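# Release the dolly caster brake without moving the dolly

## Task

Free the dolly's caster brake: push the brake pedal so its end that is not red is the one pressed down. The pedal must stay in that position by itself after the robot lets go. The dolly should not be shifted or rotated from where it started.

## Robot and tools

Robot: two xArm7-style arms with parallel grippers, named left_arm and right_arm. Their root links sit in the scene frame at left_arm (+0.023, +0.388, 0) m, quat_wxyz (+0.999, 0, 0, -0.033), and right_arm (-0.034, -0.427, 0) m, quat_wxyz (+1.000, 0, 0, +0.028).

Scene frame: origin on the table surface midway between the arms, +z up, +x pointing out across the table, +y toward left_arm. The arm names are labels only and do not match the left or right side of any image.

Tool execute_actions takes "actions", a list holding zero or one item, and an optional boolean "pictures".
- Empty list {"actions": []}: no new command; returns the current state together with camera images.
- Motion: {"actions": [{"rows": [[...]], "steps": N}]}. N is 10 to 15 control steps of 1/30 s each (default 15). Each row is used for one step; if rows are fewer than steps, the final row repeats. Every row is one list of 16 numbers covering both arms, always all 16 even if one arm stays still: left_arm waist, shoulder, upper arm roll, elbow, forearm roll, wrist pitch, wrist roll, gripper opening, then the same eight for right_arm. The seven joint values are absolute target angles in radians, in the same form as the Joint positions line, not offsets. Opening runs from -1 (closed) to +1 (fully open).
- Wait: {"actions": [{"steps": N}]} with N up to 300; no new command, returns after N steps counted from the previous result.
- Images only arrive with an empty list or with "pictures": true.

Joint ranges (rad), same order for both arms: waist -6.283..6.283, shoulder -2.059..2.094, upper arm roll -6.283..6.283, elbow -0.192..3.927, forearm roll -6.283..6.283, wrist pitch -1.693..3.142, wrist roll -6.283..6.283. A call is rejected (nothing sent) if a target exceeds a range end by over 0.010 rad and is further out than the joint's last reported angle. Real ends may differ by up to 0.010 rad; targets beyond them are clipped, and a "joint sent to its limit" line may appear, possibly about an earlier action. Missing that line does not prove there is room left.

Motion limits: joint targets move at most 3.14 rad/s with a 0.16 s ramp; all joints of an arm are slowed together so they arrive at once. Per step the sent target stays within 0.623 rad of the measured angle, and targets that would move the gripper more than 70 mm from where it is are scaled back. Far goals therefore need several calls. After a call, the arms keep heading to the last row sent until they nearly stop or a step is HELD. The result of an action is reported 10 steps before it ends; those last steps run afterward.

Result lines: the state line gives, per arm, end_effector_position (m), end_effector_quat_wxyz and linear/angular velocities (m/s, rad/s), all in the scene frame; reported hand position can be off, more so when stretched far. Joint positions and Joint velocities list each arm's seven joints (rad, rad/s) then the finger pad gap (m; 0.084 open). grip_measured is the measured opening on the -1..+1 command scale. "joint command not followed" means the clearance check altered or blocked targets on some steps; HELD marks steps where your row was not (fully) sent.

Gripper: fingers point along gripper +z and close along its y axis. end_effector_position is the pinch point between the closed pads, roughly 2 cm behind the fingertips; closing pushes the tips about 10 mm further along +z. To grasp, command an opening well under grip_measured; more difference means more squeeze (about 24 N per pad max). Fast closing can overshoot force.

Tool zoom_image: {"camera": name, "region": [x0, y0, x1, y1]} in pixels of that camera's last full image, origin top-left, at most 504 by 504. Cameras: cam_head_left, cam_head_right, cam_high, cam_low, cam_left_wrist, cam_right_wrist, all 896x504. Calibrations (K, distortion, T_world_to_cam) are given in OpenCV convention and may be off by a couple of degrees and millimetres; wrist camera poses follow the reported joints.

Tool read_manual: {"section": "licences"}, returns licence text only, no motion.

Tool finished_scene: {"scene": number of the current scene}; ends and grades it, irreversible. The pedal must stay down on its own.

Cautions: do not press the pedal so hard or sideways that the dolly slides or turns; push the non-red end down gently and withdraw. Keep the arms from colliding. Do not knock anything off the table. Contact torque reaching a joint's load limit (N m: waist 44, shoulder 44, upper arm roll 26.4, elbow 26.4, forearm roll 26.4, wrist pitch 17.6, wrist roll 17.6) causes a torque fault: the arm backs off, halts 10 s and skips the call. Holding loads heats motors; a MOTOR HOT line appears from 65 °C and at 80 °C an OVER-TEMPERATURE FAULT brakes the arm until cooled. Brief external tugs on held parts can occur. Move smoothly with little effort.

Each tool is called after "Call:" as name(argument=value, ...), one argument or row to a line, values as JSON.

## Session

Call:
execute_actions(
  actions=[],
)

Scene clock: 0.00 s of 3800.00 s.
left_arm: end_effector_position=(+0.0561, -0.1094, +0.1260) grip_measured=+1.00 end_effector_quat_wxyz=(+0.581, +0.413, +0.657, +0.245) end_effector_velocity=(+0.000, +0.000, -0.001) end_effector_angular_velocity=(+0.001, -0.000, +0.000) | right_arm: end_effector_position=(+0.5337, -0.3318, +0.3475) grip_measured=+1.00 end_effector_quat_wxyz=(-0.061, +0.878, -0.466, -0.091) end_effector_velocity=(-0.000, +0.001, +0.000) end_effector_angular_velocity=(+0.000, -0.001, +0.001)
Joint positions: left_arm=[-1.756  0.599 -0.201  1.183  1.307  1.629  1.506  0.084] | right_arm=[ 0.06   0.484 -0.068  2.113  0.234  1.721  1.056  0.084]
Joint velocities: left_arm=[ 0.     0.002  0.     0.     0.    -0.     0.    -0.   ] | right_arm=[ 0.001 -0.    -0.     0.001  0.     0.    -0.     0.   ]
Motor temperatures (°C, as the motors report them): left_arm=[33 34 35 31 35 33 35] | right_arm=[34 31 37 31 36 38 34]
camera_calibration (this result's frames):
cam_left_wrist: T_world_to_cam=[[0.248447, 0.544854, 0.80088, -0.0247521], [0.00351343, -0.827305, 0.561742, -0.0901894], [0.968639, -0.136749, -0.207455, 0.0833926], [0, 0, 0, 1]] pos_world=[-0.0743109, -0.049724, 0.0877869]
cam_right_wrist: T_world_to_cam=[[-0.824054, -0.565279, -0.0373464, 0.302874], [-0.559319, 0.801351, 0.212131, 0.559809], [-0.0899857, 0.195696, -0.976527, 0.581699], [0, 0, 0, 1]] pos_world=[0.615041, -0.391232, 0.460603]

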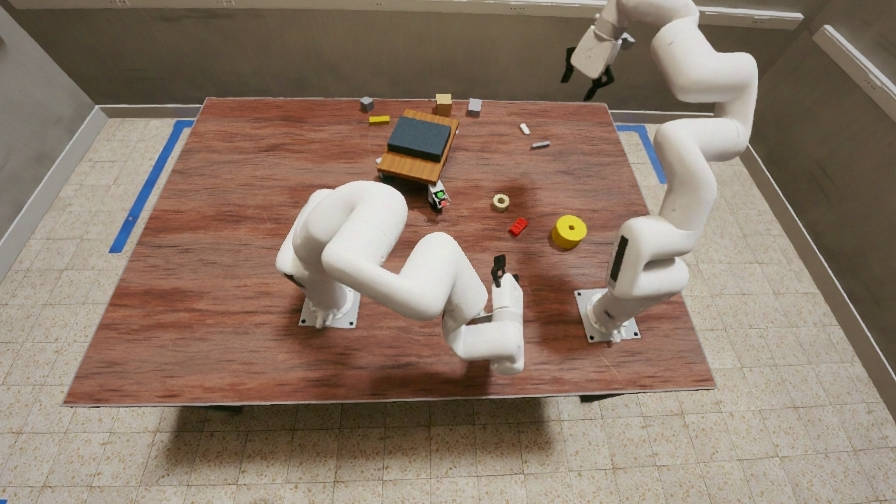

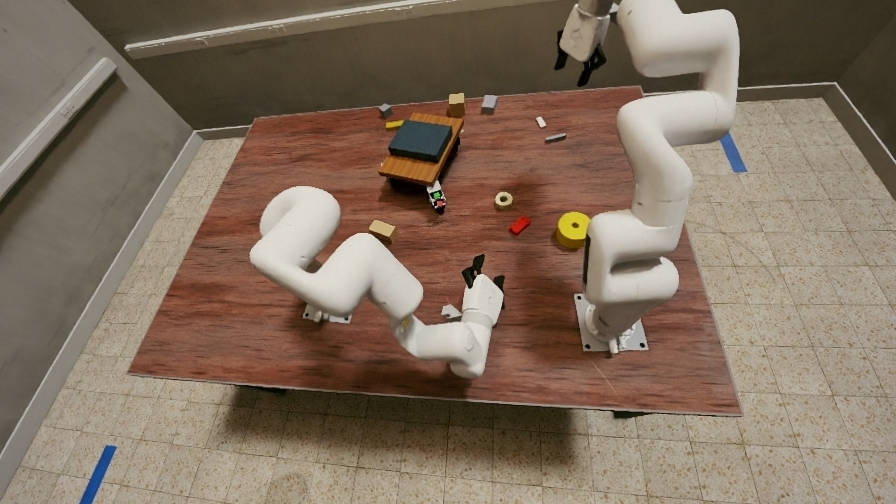

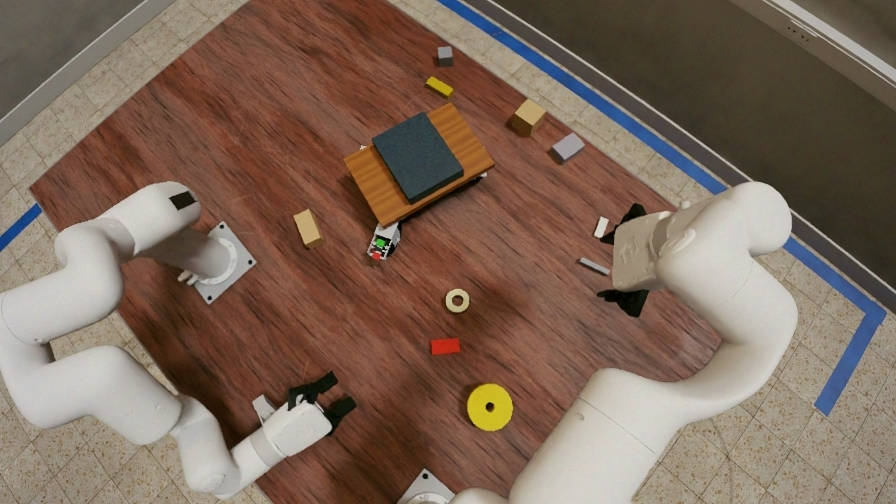

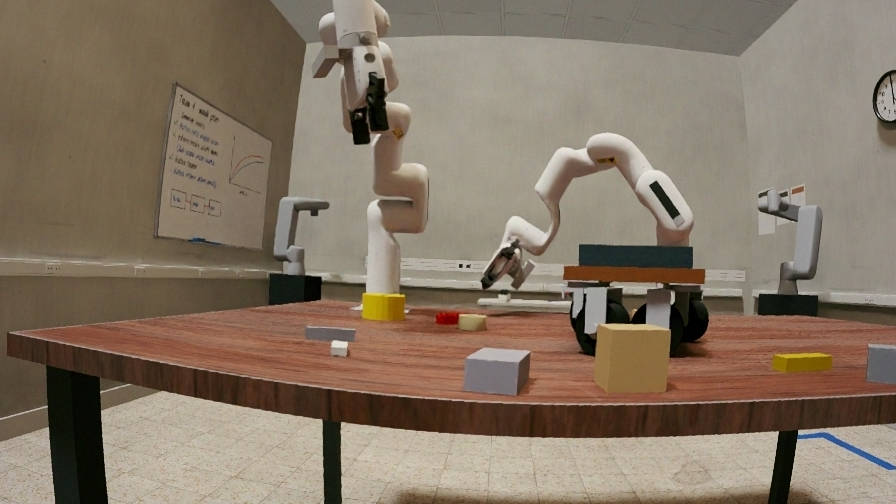

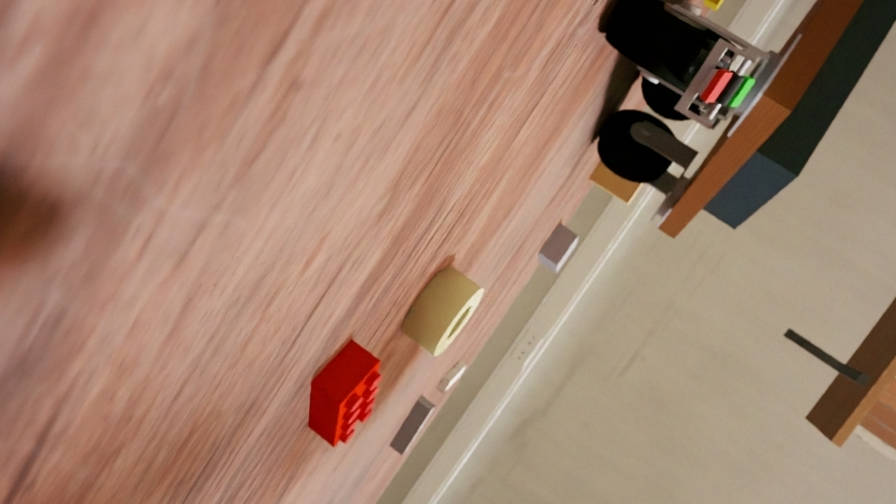

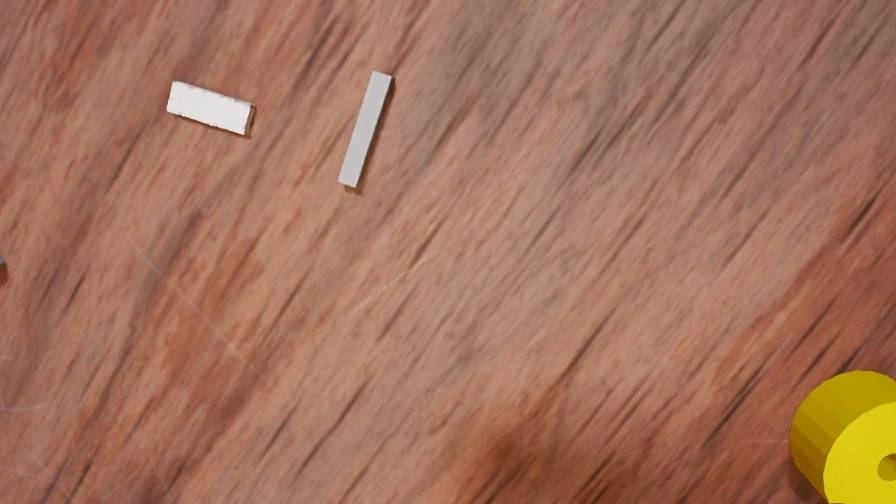

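Call:
zoom_image(
  camera="cam_high",
  region=[350, 210, 410, 270],
)

Call:
zoom_image(
  camera="cam_head_right",
  region=[405, 165, 465, 225],
)

Call:
zoom_image(
  camera="cam_left_wrist",
  region=[640, 0, 840, 160],
)

Region (350, 210, 410, 270) of cam_high's 896x504 image, scaled by 8.400, with more detail than that image has.

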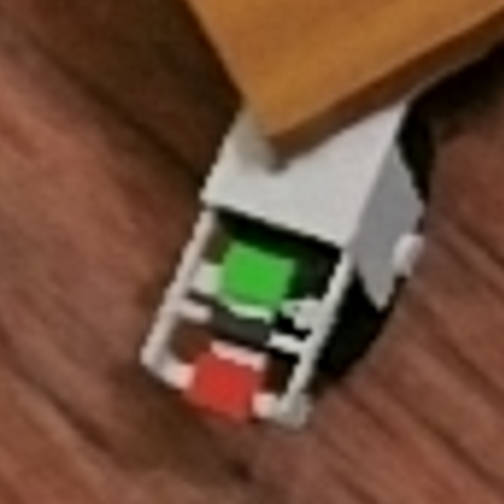

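Region (405, 165, 465, 225) of cam_head_right's 896x504 image, scaled by 8.400, with more detail than that image has.

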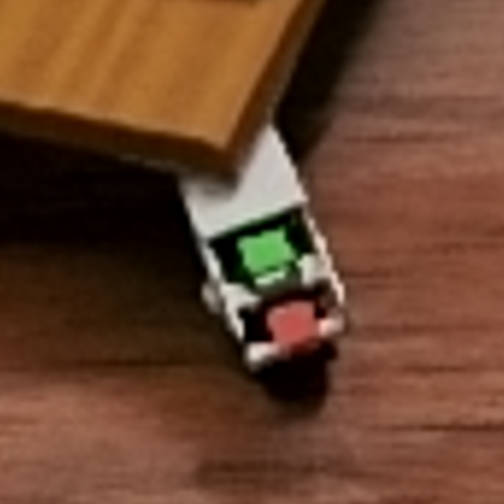

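Region (640, 0, 840, 160) of cam_left_wrist's 896x504 image, scaled by 2.520, with more detail than that image has; it fills the top 403 rows of this view, and the rest is white.

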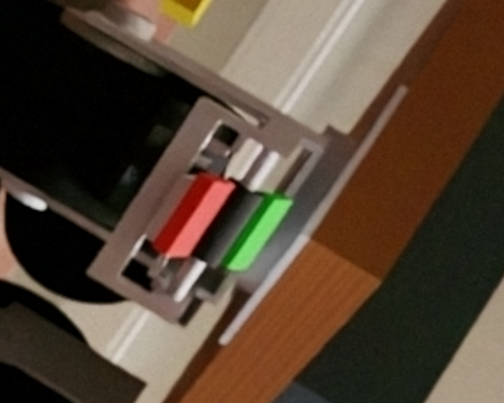

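Call:
execute_actions(
  actions=[
    {"rows":[[-1.746,0.580,-0.199,1.181,1.294,1.623,1.495,-1,0.06,0.484,-0.068,2.113,0.234,1.721,1.056,1],[-1.725,0.549,-0.195,1.178,1.268,1.611,1.472,-1,0.06,0.484,-0.068,2.113,0.234,1.721,1.056,1],[-1.694,0.506,-0.189,1.173,1.229,1.593,1.439,-1,0.06,0.484,-0.068,2.113,0.234,1.721,1.056,1],[-1.653,0.456,-0.181,1.166,1.176,1.569,1.394,-1,0.06,0.484,-0.068,2.113,0.234,1.721,1.056,1],[-1.602,0.407,-0.171,1.157,1.111,1.539,1.337,-1,0.06,0.484,-0.068,2.113,0.234,1.721,1.056,1],[-1.551,0.357,-0.161,1.149,1.046,1.509,1.281,-1,0.06,0.484,-0.068,2.113,0.234,1.721,1.056,1],[-1.500,0.308,-0.151,1.140,0.980,1.480,1.225,-1,0.06,0.484,-0.068,2.113,0.234,1.721,1.056,1],[-1.448,0.258,-0.141,1.131,0.915,1.450,1.169,-1,0.06,0.484,-0.068,2.113,0.234,1.721,1.056,1],[-1.397,0.209,-0.131,1.123,0.850,1.420,1.113,-1,0.06,0.484,-0.068,2.113,0.234,1.721,1.056,1],[-1.346,0.159,-0.121,1.114,0.784,1.390,1.056,-1,0.06,0.484,-0.068,2.113,0.234,1.721,1.056,1],[-1.294,0.116,-0.111,1.105,0.719,1.360,1.000,-1,0.06,0.484,-0.068,2.113,0.234,1.721,1.056,1],[-1.243,0.079,-0.100,1.097,0.654,1.330,0.944,-1,0.06,0.484,-0.068,2.113,0.234,1.721,1.056,1]],"steps":12},
  ],
)

Call:
execute_actions(
  actions=[
    {"rows":[[-1.192,0.048,-0.090,1.088,0.588,1.300,0.888,-1,0.06,0.484,-0.068,2.113,0.234,1.721,1.056,1],[-1.141,0.023,-0.080,1.080,0.523,1.270,0.832,-1,0.06,0.484,-0.068,2.113,0.234,1.721,1.056,1],[-1.089,0.004,-0.070,1.071,0.457,1.240,0.775,-1,0.06,0.484,-0.068,2.113,0.234,1.721,1.056,1],[-1.038,-0.008,-0.060,1.062,0.392,1.210,0.719,-1,0.06,0.484,-0.068,2.113,0.234,1.721,1.056,1],[-0.987,-0.0206,-0.050,1.054,0.327,1.181,0.663,-1,0.06,0.484,-0.068,2.113,0.234,1.721,1.056,1],[-0.935,-0.0206,-0.040,1.045,0.261,1.151,0.607,-1,0.06,0.484,-0.068,2.113,0.234,1.721,1.056,1],[-0.884,-0.0206,-0.030,1.036,0.196,1.121,0.551,-1,0.06,0.484,-0.068,2.113,0.234,1.721,1.056,1],[-0.833,-0.0206,-0.020,1.028,0.131,1.091,0.494,-1,0.06,0.484,-0.068,2.113,0.234,1.721,1.056,1],[-0.792,-0.0206,-0.012,1.021,0.078,1.067,0.449,-1,0.06,0.484,-0.068,2.113,0.234,1.721,1.056,1],[-0.761,-0.0206,-0.006,1.016,0.039,1.049,0.416,-1,0.06,0.484,-0.068,2.113,0.234,1.721,1.056,1],[-0.741,-0.0206,-0.002,1.012,0.013,1.037,0.393,-1,0.06,0.484,-0.068,2.113,0.234,1.721,1.056,1],[-0.7303,-0.0206,0,1.0105,0,1.0311,0.382,-1,0.06,0.484,-0.068,2.113,0.234,1.721,1.056,1]],"steps":12},
  ],
)

Call:
execute_actions(
  actions=[
    {"steps":30},
  ],
  pictures=true,
)

Call:
zoom_image(
  camera="cam_left_wrist",
  region=[410, 334, 690, 504],
)

Call:
zoom_image(
  camera="cam_low",
  region=[530, 190, 650, 330],
)

Scene clock: 2.53 s of 3800.00 s.
left_arm: end_effector_position=(+0.0568, -0.1089, +0.1265) grip_measured=+0.72 end_effector_quat_wxyz=(+0.580, +0.411, +0.660, +0.244) end_effector_velocity=(+0.036, +0.023, +0.029) end_effector_angular_velocity=(-0.195, +0.196, +0.208) | right_arm: end_effector_position=(+0.5336, -0.3319, +0.3475) grip_measured=+1.00 end_effector_quat_wxyz=(-0.061, +0.878, -0.466, -0.091) end_effector_velocity=(-0.001, -0.002, -0.000) end_effector_angular_velocity=(-0.000, +0.002, -0.000)
Joint positions: left_arm=[-1.754  0.595 -0.201  1.182  1.304  1.627  1.503  0.074] | right_arm=[ 0.06   0.484 -0.068  2.113  0.234  1.721  1.056  0.084]
Joint velocities: left_arm=[ 0.1   -0.167 -0.006 -0.053 -0.162 -0.086 -0.139 -0.172] | right_arm=[-0.002 -0.001 -0.002 -0.002  0.     0.002 -0.003  0.   ]
Motor temperatures (°C, as the motors report them): left_arm=[33 34 35 32 35 33 35] | right_arm=[34 31 37 32 36 38 34]
Steps of this call (steps 1 to 74: nothing new was sent; steps 75 to 76: the first 2 steps of this action). Readings (joint positions):
75: left_arm=[-1.756 0.598 -0.201 1.183 1.307 1.629 1.506] | right_arm=[0.060 0.484 -0.068 2.113 0.234 1.721 1.056]
76: the state above

Scene clock: 2.93 s of 3800.00 s.
left_arm: end_effector_position=(+0.1751, -0.0516, +0.1861) grip_measured=-1.00 end_effector_quat_wxyz=(+0.443, +0.050, +0.881, +0.157) end_effector_velocity=(+0.301, +0.221, +0.113) end_effector_angular_velocity=(-1.863, +0.965, +2.350) | right_arm: end_effector_position=(+0.5336, -0.3322, +0.3475) grip_measured=+1.00 end_effector_quat_wxyz=(-0.061, +0.878, -0.466, -0.092) end_effector_velocity=(+0.000, -0.001, +0.000) end_effector_angular_velocity=(-0.001, -0.001, -0.002)
Joint positions: left_arm=[-1.456  0.274 -0.141  1.134  0.926  1.455  1.179  0.   ] | right_arm=[ 0.06   0.484 -0.068  2.113  0.234  1.721  1.056  0.084]
Joint velocities: left_arm=[ 1.031 -0.903  0.198 -0.163 -1.317 -0.602 -1.129  0.   ] | right_arm=[-0.001 -0.    -0.001  0.    -0.    -0.001  0.     0.   ]
Motor temperatures (°C, as the motors report them): left_arm=[33 34 35 32 35 33 35] | right_arm=[34 31 37 32 36 38 34]
Steps of this call (steps 1 to 10: the last 10 steps of your previous action; steps 11 to 12: the first 2 steps of this action). Readings (joint positions):
11: left_arm=[-1.490 0.305 -0.148 1.140 0.970 1.475 1.216] | right_arm=[0.060 0.484 -0.068 2.113 0.234 1.721 1.056]
12: the state above

Scene clock: 3.93 s of 3800.00 s.
left_arm: end_effector_position=(+0.3413, +0.0617, +0.1998) grip_measured=-1.00 end_effector_quat_wxyz=(-0.000, +0.831, -0.557, -0.000) end_effector_velocity=(+0.005, +0.005, +0.002) end_effector_angular_velocity=(-0.003, -0.003, +0.018) | right_arm: end_effector_position=(+0.5336, -0.3322, +0.3475) grip_measured=+1.00 end_effector_quat_wxyz=(-0.061, +0.878, -0.466, -0.092) end_effector_velocity=(+0.000, -0.001, -0.000) end_effector_angular_velocity=(+0.000, -0.001, -0.001)
Joint positions: left_arm=[-0.731 -0.02  -0.001  1.01   0.     1.031  0.382  0.   ] | right_arm=[ 0.06   0.484 -0.068  2.113  0.234  1.721  1.056  0.084]
Joint velocities: left_arm=[ 0.008 -0.003  0.008  0.    -0.    -0.001 -0.002  0.   ] | right_arm=[-0.001  0.     0.    -0.    -0.    -0.001  0.     0.   ]
Motor temperatures (°C, as the motors report them): left_arm=[33 34 35 32 35 33 35] | right_arm=[34 31 37 32 36 38 34]
Kept back: nothing.
Steps of this call (steps 1 to 10: the last 10 steps of your previous action; steps 11 to 30: the robot went on to your last target). Readings (joint positions):
1: left_arm=[-1.421 0.244 -0.134 1.129 0.881 1.435 1.140] | right_arm=[0.060 0.484 -0.068 2.113 0.234 1.721 1.056]
2: left_arm=[-1.384 0.216 -0.127 1.123 0.835 1.413 1.100] | right_arm=[0.060 0.484 -0.068 2.113 0.234 1.721 1.056]
4: left_arm=[-1.306 0.164 -0.112 1.110 0.735 1.367 1.014] | right_arm=[0.060 0.484 -0.068 2.113 0.234 1.721 1.056]
8: left_arm=[-1.135 0.088 -0.079 1.080 0.517 1.268 0.827] | right_arm=[0.060 0.484 -0.068 2.113 0.234 1.721 1.056]
30: the state above
camera_calibration (this result's frames):
cam_left_wrist: T_world_to_cam=[[-0.922349, -0.386238, 0.00965134, 0.367192], [-0.386353, 0.922173, -0.0180952, 0.149802], [-0.00191118, -0.0204189, -0.99979, 0.328249], [0, 0, 0, 1]] pos_world=[0.397183, 0.0103823, 0.327347]
cam_right_wrist: T_world_to_cam=[[-0.824203, -0.565091, -0.0369092, 0.302559], [-0.559042, 0.801518, 0.212231, 0.55998], [-0.0903464, 0.195555, -0.976522, 0.581849], [0, 0, 0, 1]] pos_world=[0.61499, -0.391644, 0.460511]

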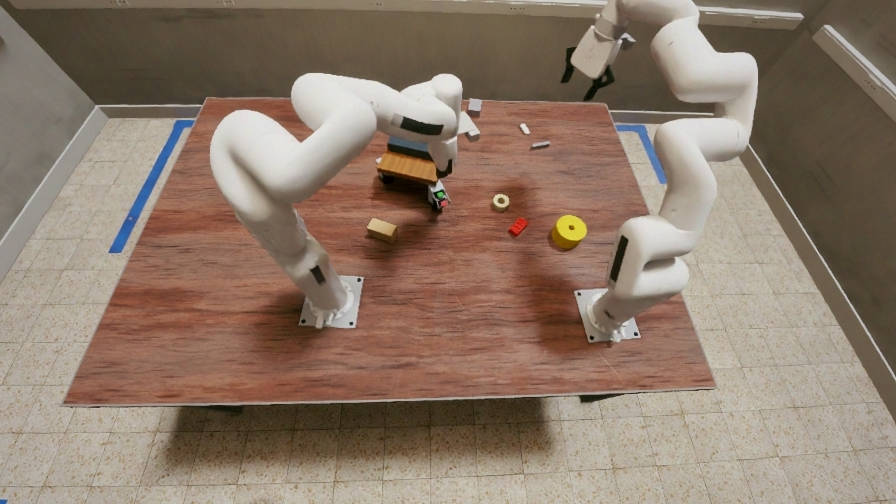

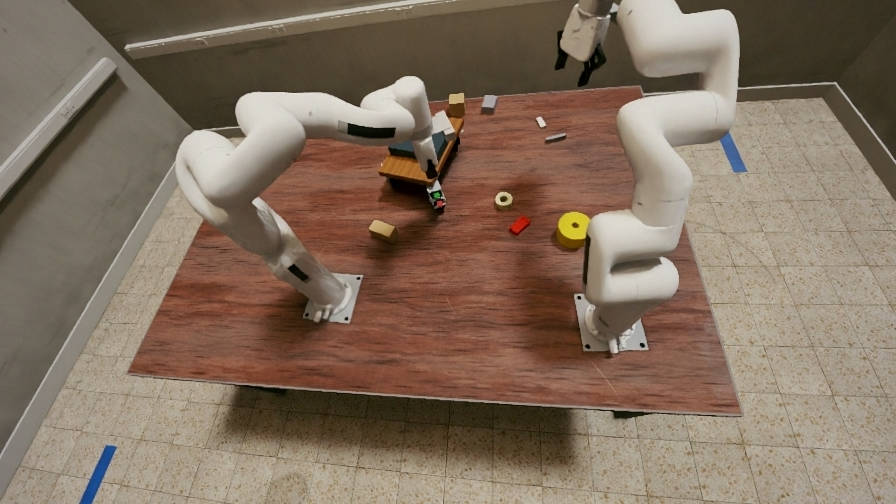

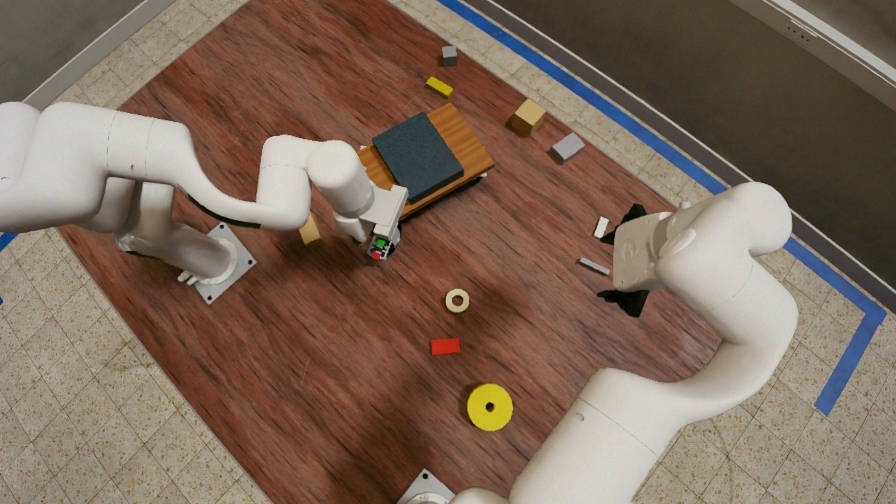

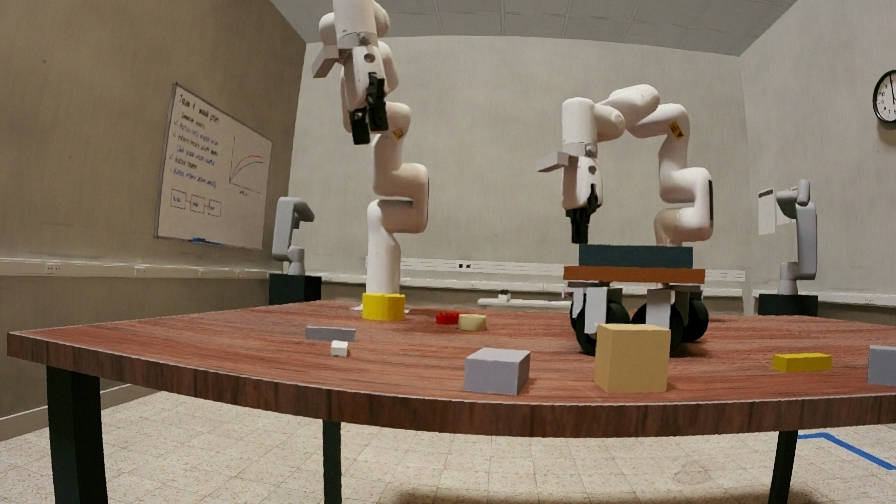

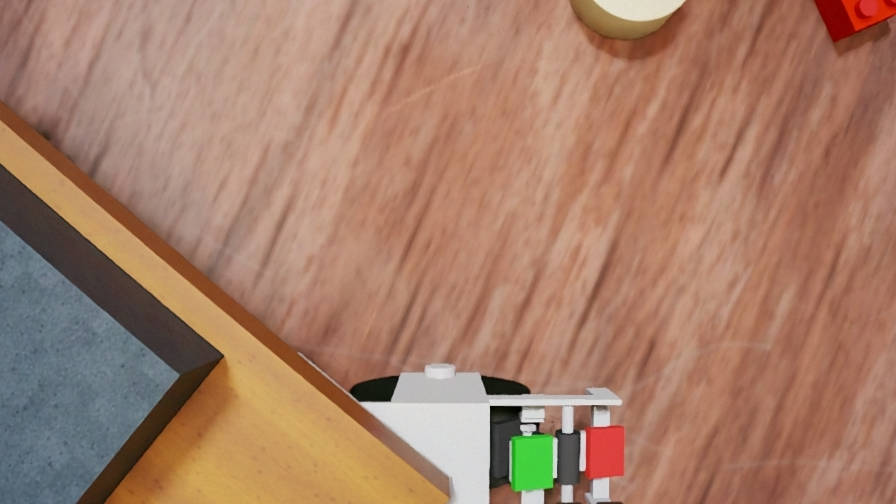

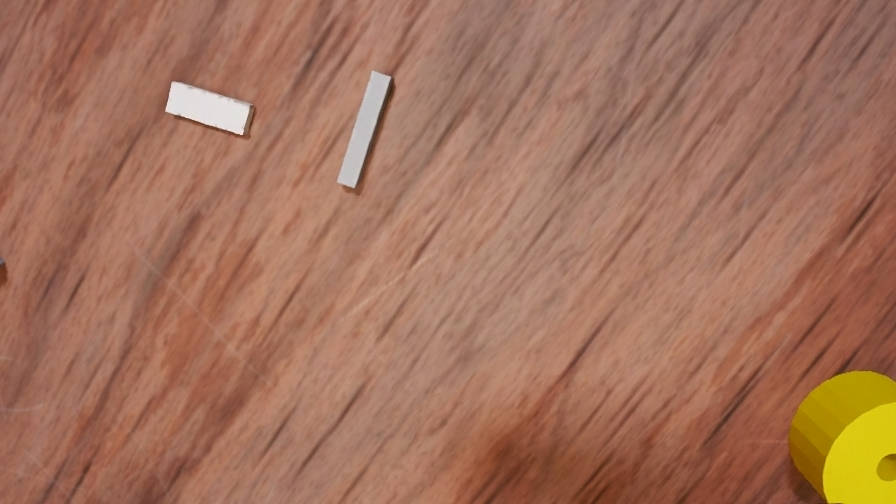

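Region (410, 334, 690, 504) of cam_left_wrist's 896x504 image, scaled by 1.800, with more detail than that image has; it fills the top 306 rows of this view, and the rest is white.

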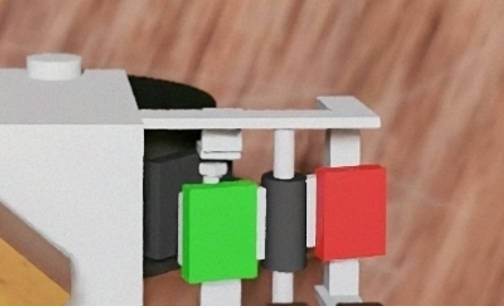

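Region (530, 190, 650, 330) of cam_low's 896x504 image, scaled by 3.600, with more detail than that image has; it fills the left 432 columns of this view, and the rest is white.

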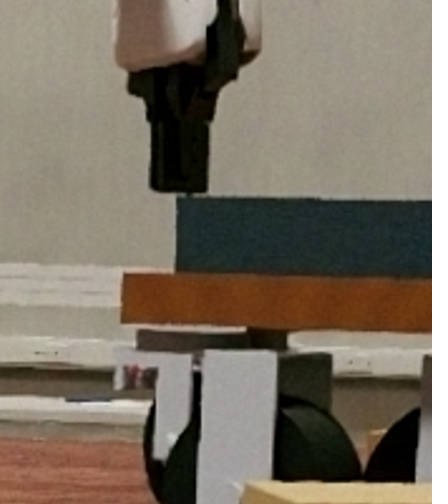

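Call:
execute_actions(
  actions=[
    {"rows":[[-0.7298,-0.018,0,1.0,0,1.018,0.383,-1,0.06,0.484,-0.068,2.113,0.234,1.721,1.056,1],[-0.729,-0.012,0,0.985,0,0.997,0.383,-1,0.06,0.484,-0.068,2.113,0.234,1.721,1.056,1],[-0.7285,-0.004,0,0.967,0,0.971,0.384,-1,0.06,0.484,-0.068,2.113,0.234,1.721,1.056,1],[-0.728,0.005,0,0.949,0,0.944,0.384,-1,0.06,0.484,-0.068,2.113,0.234,1.721,1.056,1],[-0.7277,0.0168,0,0.9314,0,0.9146,0.3845,-1,0.06,0.484,-0.068,2.113,0.234,1.721,1.056,1],[-0.7277,0.033,0,0.917,0,0.884,0.3845,-1,0.06,0.484,-0.068,2.113,0.234,1.721,1.056,1],[-0.7277,0.050,0,0.904,0,0.854,0.3845,-1,0.06,0.484,-0.068,2.113,0.234,1.721,1.056,1],[-0.7277,0.066,0,0.893,0,0.827,0.3845,-1,0.06,0.484,-0.068,2.113,0.234,1.721,1.056,1],[-0.7277,0.078,0,0.885,0,0.807,0.3845,-1,0.06,0.484,-0.068,2.113,0.234,1.721,1.056,1],[-0.7277,0.0862,0,0.88,0,0.7938,0.3845,-1,0.06,0.484,-0.068,2.113,0.234,1.721,1.056,1]],"steps":10},
  ],
)

Call:
execute_actions(
  actions=[
    {"steps":22},
  ],
  pictures=true,
)

Scene clock: 5.50 s of 3800.00 s.
left_arm: end_effector_position=(+0.3420, +0.0623, +0.2000) grip_measured=-1.00 end_effector_quat_wxyz=(-0.000, +0.831, -0.556, +0.000) end_effector_velocity=(+0.000, -0.000, +0.000) end_effector_angular_velocity=(-0.000, -0.000, +0.001) | right_arm: end_effector_position=(+0.5336, -0.3322, +0.3475) grip_measured=+1.00 end_effector_quat_wxyz=(-0.061, +0.878, -0.466, -0.092) end_effector_velocity=(+0.000, -0.001, +0.000) end_effector_angular_velocity=(-0.000, -0.001, -0.002)
Joint positions: left_arm=[-0.73  -0.021 -0.     1.011  0.     1.031  0.382  0.   ] | right_arm=[ 0.06   0.484 -0.068  2.113  0.234  1.721  1.056  0.084]
Joint velocities: left_arm=[ 0.     0.     0.     0.001  0.     0.    -0.     0.   ] | right_arm=[-0.001 -0.    -0.001 -0.     0.    -0.001  0.     0.   ]
Motor temperatures (°C, as the motors report them): left_arm=[33 34 35 32 35 33 35] | right_arm=[34 31 37 32 36 38 34]
Kept back: the last 10 steps of this action.
Steps of this call (steps 1 to 15: the robot went on to your last target; steps 16 to 47: nothing new was sent). Readings (joint positions):
1: left_arm=[-0.731 -0.020 -0.001 1.010 0.000 1.031 0.382] | right_arm=[0.060 0.484 -0.068 2.113 0.234 1.721 1.056]
2: left_arm=[-0.731 -0.020 -0.001 1.010 0.000 1.031 0.382] | right_arm=[0.060 0.484 -0.068 2.113 0.234 1.721 1.056]
4: left_arm=[-0.731 -0.020 -0.000 1.010 0.000 1.031 0.382] | right_arm=[0.060 0.484 -0.068 2.113 0.234 1.721 1.056]
8: left_arm=[-0.731 -0.021 -0.000 1.010 0.000 1.031 0.382] | right_arm=[0.060 0.484 -0.068 2.113 0.234 1.721 1.056]
47: the state above

Scene clock: 6.23 s of 3800.00 s.
left_arm: end_effector_position=(+0.3404, +0.0655, +0.1189) grip_measured=-1.00 end_effector_quat_wxyz=(+0.000, +0.831, -0.556, +0.001) end_effector_velocity=(-0.004, +0.004, -0.006) end_effector_angular_velocity=(+0.012, +0.012, +0.001) | right_arm: end_effector_position=(+0.5336, -0.3322, +0.3475) grip_measured=+1.00 end_effector_quat_wxyz=(-0.061, +0.878, -0.466, -0.092) end_effector_velocity=(+0.000, -0.001, -0.000) end_effector_angular_velocity=(-0.000, -0.001, -0.001)
Joint positions: left_arm=[-0.728  0.085 -0.     0.881  0.     0.794  0.384  0.   ] | right_arm=[ 0.06   0.484 -0.068  2.113  0.234  1.721  1.056  0.084]
Joint velocities: left_arm=[ 0.     0.005  0.    -0.011 -0.     0.    -0.     0.   ] | right_arm=[-0.001 -0.     0.    -0.    -0.    -0.001 -0.    -0.   ]
Motor temperatures (°C, as the motors report them): left_arm=[33 34 35 32 35 33 35] | right_arm=[34 31 37 32 36 38 34]
Kept back: nothing.
Steps of this call (steps 1 to 10: the last 10 steps of your previous action; steps 11 to 22: the robot went on to your last target). Readings (joint positions):
1: left_arm=[-0.730 -0.021 -0.000 1.010 -0.000 1.031 0.382] | right_arm=[0.060 0.484 -0.068 2.113 0.234 1.721 1.056]
2: left_arm=[-0.730 -0.020 -0.000 1.008 0.000 1.027 0.382] | right_arm=[0.060 0.484 -0.068 2.113 0.234 1.721 1.056]
4: left_arm=[-0.730 -0.016 -0.000 0.996 0.000 1.007 0.383] | right_arm=[0.060 0.484 -0.068 2.113 0.234 1.721 1.056]
8: left_arm=[-0.728 0.016 0.000 0.941 0.000 0.925 0.384] | right_arm=[0.060 0.484 -0.068 2.113 0.234 1.721 1.056]
22: the state above
camera_calibration (this result's frames):
cam_left_wrist: T_world_to_cam=[[-0.921384, -0.388549, 0.00904005, 0.368523], [-0.388654, 0.921154, -0.0205688, 0.14566], [-0.000335294, -0.0224652, -0.999748, 0.246985], [0, 0, 0, 1]] pos_world=[0.396246, 0.0145627, 0.246587]
cam_right_wrist: T_world_to_cam=[[-0.824203, -0.565091, -0.0369091, 0.30256], [-0.559041, 0.801518, 0.212231, 0.55998], [-0.0903464, 0.195555, -0.976522, 0.581849], [0, 0, 0, 1]] pos_world=[0.61499, -0.391644, 0.460511]

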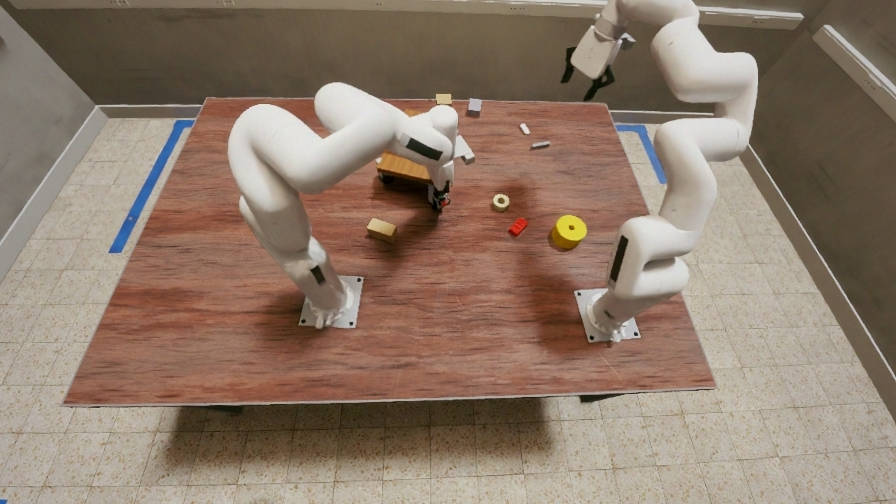

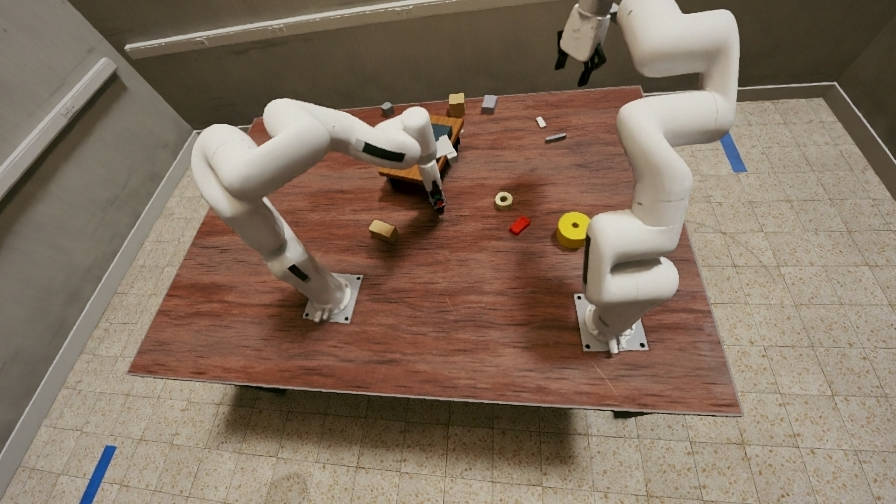

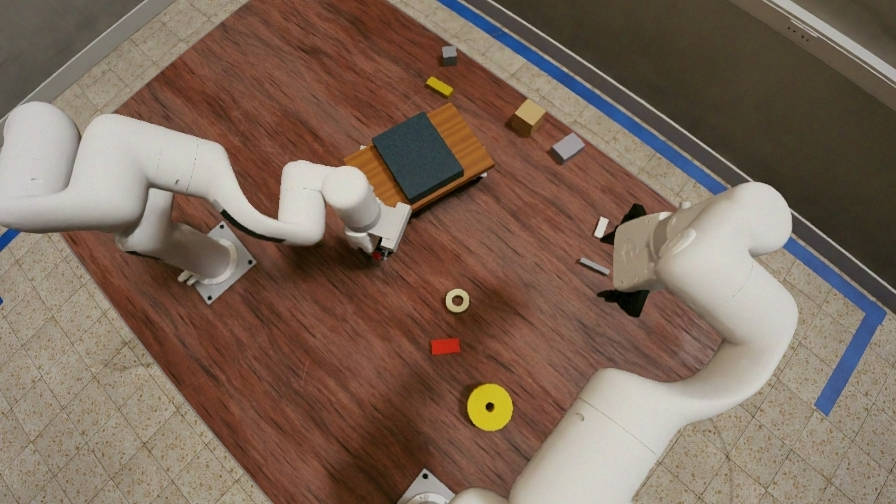

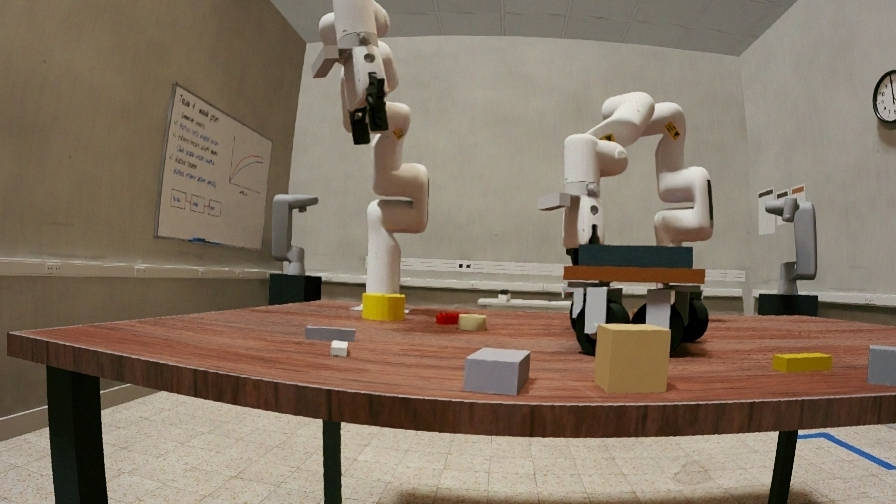

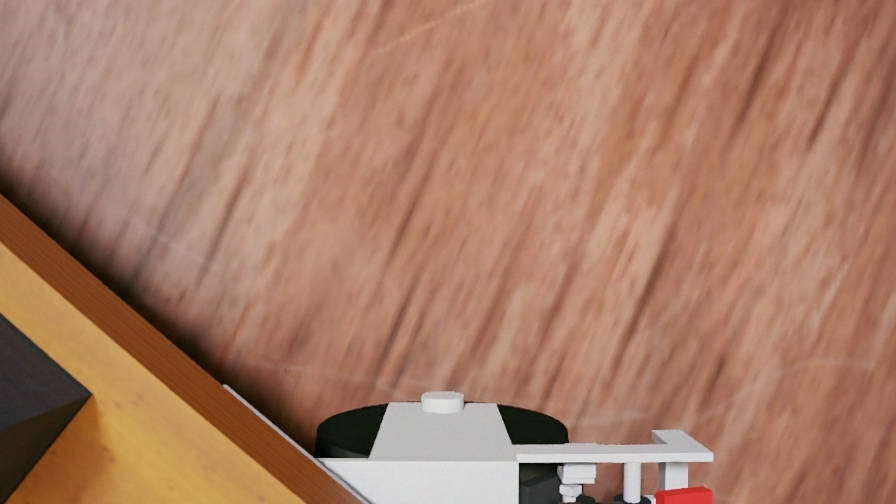

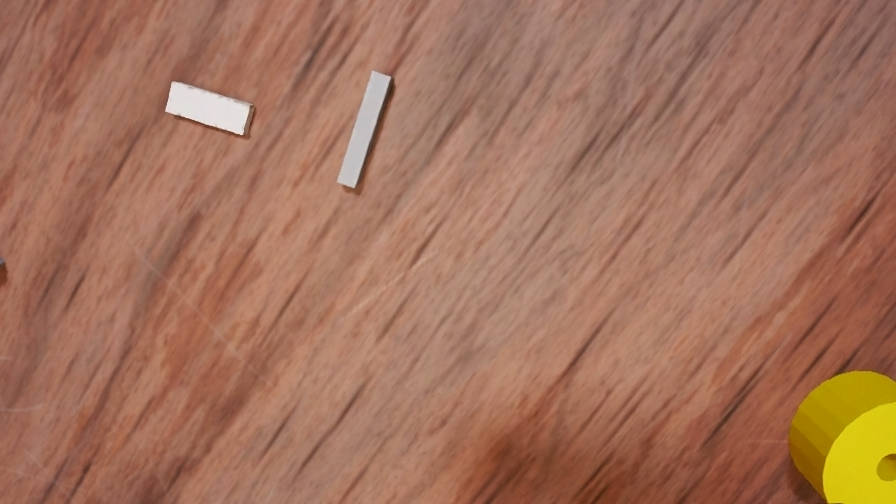

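Call:
execute_actions(
  actions=[
    {"rows":[[-0.7277,0.0881,0,0.879,0,0.7909,0.3845,-1,0.06,0.484,-0.068,2.113,0.234,1.721,1.056,1],[-0.7277,0.090,0,0.878,0,0.788,0.3845,-1,0.06,0.484,-0.068,2.113,0.234,1.721,1.056,1],[-0.7277,0.0919,0,0.877,0,0.7852,0.3845,-1,0.06,0.484,-0.068,2.113,0.234,1.721,1.056,1],[-0.7277,0.0938,0,0.8761,0,0.7823,0.3845,-1,0.06,0.484,-0.068,2.113,0.234,1.721,1.056,1],[-0.7277,0.0957,0,0.8751,0,0.7795,0.3845,-1,0.06,0.484,-0.068,2.113,0.234,1.721,1.056,1],[-0.7277,0.0976,0,0.8741,0,0.7766,0.3845,-1,0.06,0.484,-0.068,2.113,0.234,1.721,1.056,1],[-0.7277,0.0995,0,0.8732,0,0.7737,0.3845,-1,0.06,0.484,-0.068,2.113,0.234,1.721,1.056,1],[-0.7277,0.1014,0,0.8722,0,0.7709,0.3845,-1,0.06,0.484,-0.068,2.113,0.234,1.721,1.056,1],[-0.7277,0.1033,0,0.8713,0,0.768,0.3845,-1,0.06,0.484,-0.068,2.113,0.234,1.721,1.056,1],[-0.7277,0.1052,0,0.8703,0,0.7651,0.3845,-1,0.06,0.484,-0.068,2.113,0.234,1.721,1.056,1],[-0.7277,0.1071,0,0.8693,0,0.7623,0.3845,-1,0.06,0.484,-0.068,2.113,0.234,1.721,1.056,1],[-0.7277,0.109,0,0.8684,0,0.7594,0.3845,-1,0.06,0.484,-0.068,2.113,0.234,1.721,1.056,1]],"steps":12},
  ],
)

Call:
execute_actions(
  actions=[
    {"steps":18},
  ],
  pictures=true,
)

Call:
zoom_image(
  camera="cam_low",
  region=[540, 240, 610, 310],
)

Scene clock: 7.20 s of 3800.00 s.
left_arm: end_effector_position=(+0.3401, +0.0659, +0.1179) grip_measured=-1.00 end_effector_quat_wxyz=(+0.000, +0.831, -0.556, +0.000) end_effector_velocity=(+0.003, -0.003, -0.007) end_effector_angular_velocity=(-0.008, -0.008, -0.000) | right_arm: end_effector_position=(+0.5336, -0.3322, +0.3475) grip_measured=+1.00 end_effector_quat_wxyz=(-0.061, +0.878, -0.466, -0.092) end_effector_velocity=(-0.000, -0.001, -0.000) end_effector_angular_velocity=(-0.000, +0.001, -0.002)
Joint positions: left_arm=[-0.728  0.087 -0.     0.88   0.     0.793  0.384  0.   ] | right_arm=[ 0.06   0.484 -0.068  2.113  0.234  1.721  1.056  0.084]
Joint velocities: left_arm=[-0.     0.017  0.    -0.006  0.    -0.034 -0.     0.   ] | right_arm=[-0.001 -0.    -0.    -0.001  0.     0.     0.001  0.   ]
Motor temperatures (°C, as the motors report them): left_arm=[33 34 35 32 35 33 35] | right_arm=[34 31 37 32 36 38 34]
Steps of this call (steps 1 to 15: the robot went on to your last target; steps 16 to 27: nothing new was sent; steps 28 to 29: the first 2 steps of this action). Readings (joint positions):
28: left_arm=[-0.728 0.086 -0.000 0.880 -0.000 0.794 0.385] | right_arm=[0.060 0.484 -0.068 2.113 0.234 1.721 1.056]
29: the state above

Scene clock: 7.80 s of 3800.00 s.
left_arm: end_effector_position=(+0.3408, +0.0651, +0.1075) grip_measured=-1.00 end_effector_quat_wxyz=(+0.000, +0.831, -0.556, +0.002) end_effector_velocity=(-0.001, +0.001, -0.002) end_effector_angular_velocity=(+0.002, +0.001, -0.001) | right_arm: end_effector_position=(+0.5336, -0.3322, +0.3475) grip_measured=+1.00 end_effector_quat_wxyz=(-0.061, +0.878, -0.466, -0.092) end_effector_velocity=(+0.000, -0.001, +0.000) end_effector_angular_velocity=(+0.000, +0.000, -0.001)
Joint positions: left_arm=[-0.728  0.107 -0.     0.87  -0.     0.759  0.385  0.   ] | right_arm=[ 0.06   0.484 -0.068  2.113  0.234  1.721  1.056  0.084]
Joint velocities: left_arm=[ 0.     0.001  0.    -0.003  0.001 -0.002  0.001  0.   ] | right_arm=[-0.001 -0.    -0.     0.     0.     0.    -0.     0.   ]
Motor temperatures (°C, as the motors report them): left_arm=[33 34 35 32 35 33 35] | right_arm=[34 31 37 32 36 38 34]
Kept back: nothing.
Steps of this call (steps 1 to 10: the last 10 steps of your previous action; steps 11 to 18: the robot went on to your last target). Readings (joint positions):
1: left_arm=[-0.728 0.087 -0.000 0.880 0.000 0.791 0.384] | right_arm=[0.060 0.484 -0.068 2.113 0.234 1.721 1.056]
2: left_arm=[-0.728 0.089 -0.000 0.879 0.000 0.789 0.385] | right_arm=[0.060 0.484 -0.068 2.113 0.234 1.721 1.056]
4: left_arm=[-0.728 0.092 -0.000 0.878 -0.000 0.785 0.384] | right_arm=[0.060 0.484 -0.068 2.113 0.234 1.721 1.056]
8: left_arm=[-0.728 0.097 0.000 0.877 0.000 0.773 0.384] | right_arm=[0.060 0.484 -0.068 2.113 0.234 1.721 1.056]
18: the state above
camera_calibration (this result's frames):
cam_left_wrist: T_world_to_cam=[[-0.921449, -0.388406, 0.00846402, 0.368819], [-0.388497, 0.921183, -0.0221845, 0.146099], [0.000819702, -0.0237302, -0.999718, 0.235275], [0, 0, 0, 1]] pos_world=[0.396415, 0.0142512, 0.235329]
cam_right_wrist: T_world_to_cam=[[-0.824203, -0.565091, -0.0369093, 0.30256], [-0.559041, 0.801518, 0.212231, 0.55998], [-0.0903463, 0.195555, -0.976522, 0.581849], [0, 0, 0, 1]] pos_world=[0.61499, -0.391644, 0.460511]

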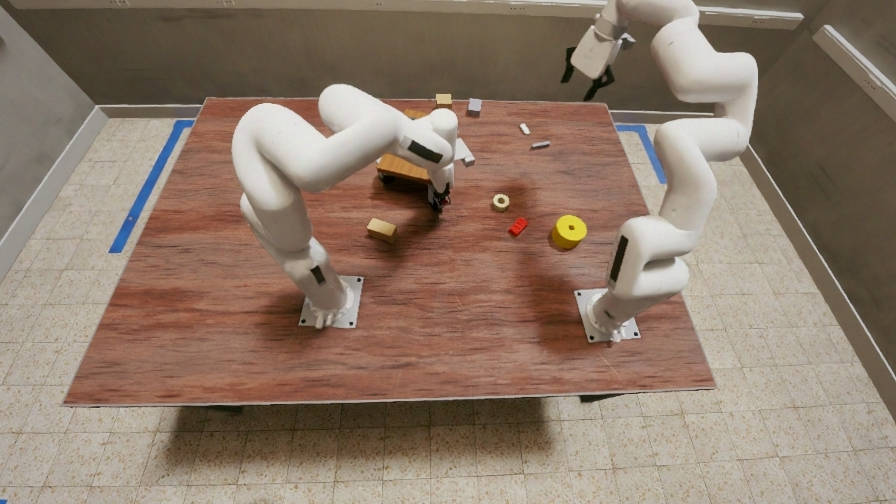

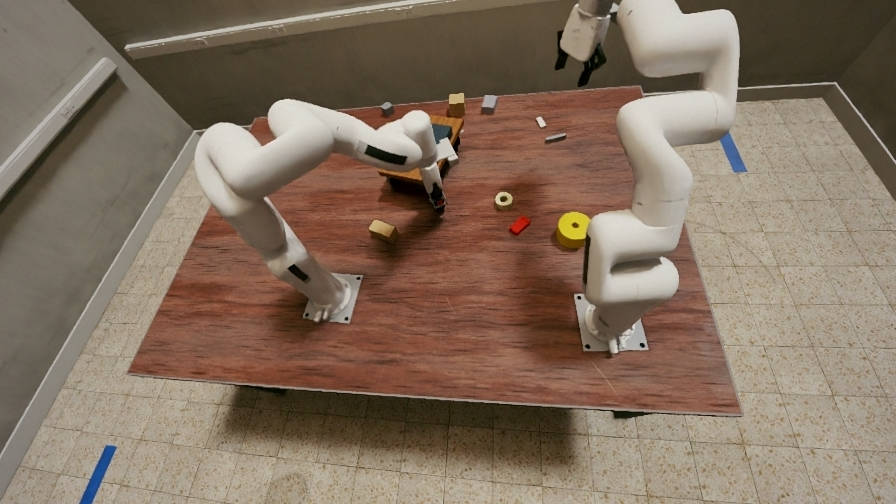

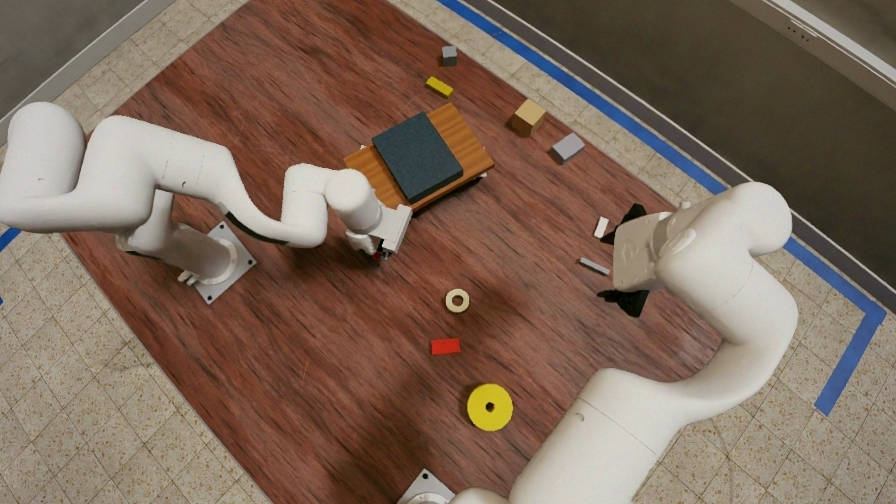

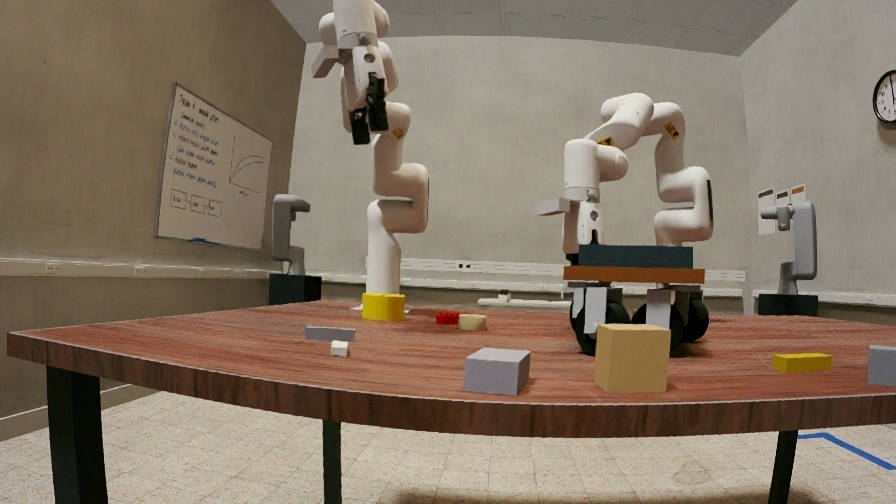

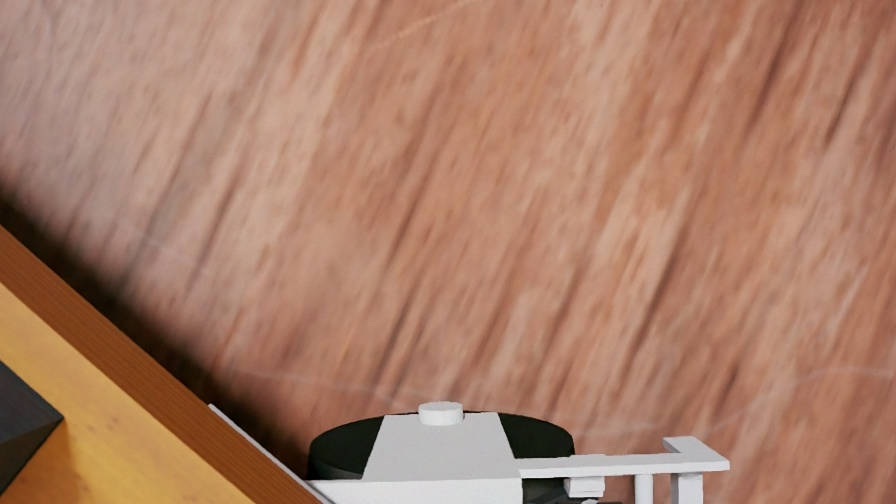

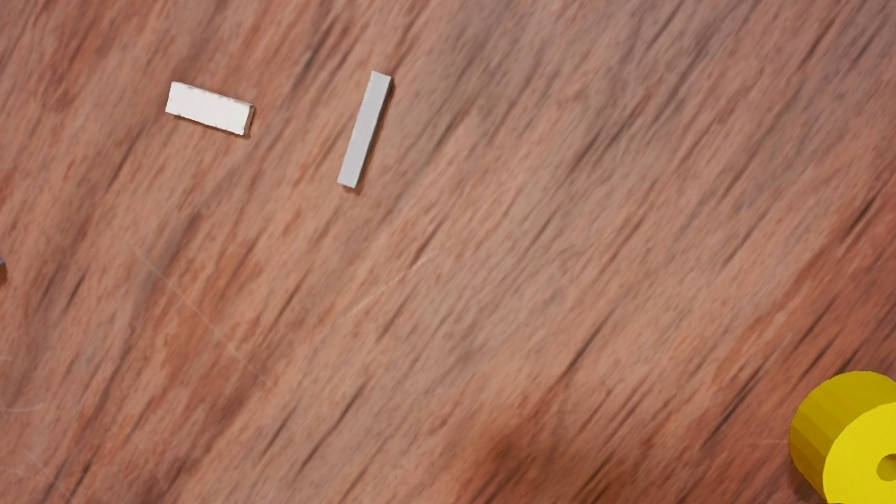

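Region (540, 240, 610, 310) of cam_low's 896x504 image, scaled by 7.200, with more detail than that image has.

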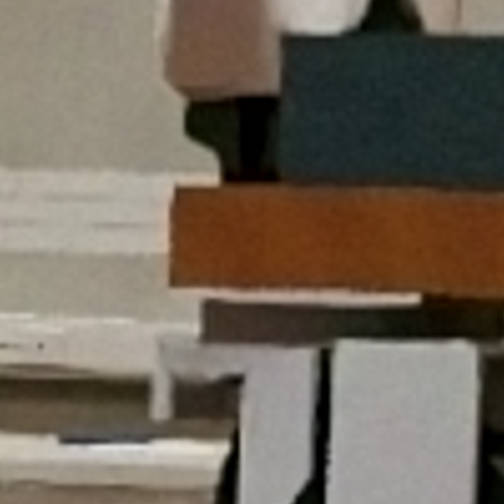

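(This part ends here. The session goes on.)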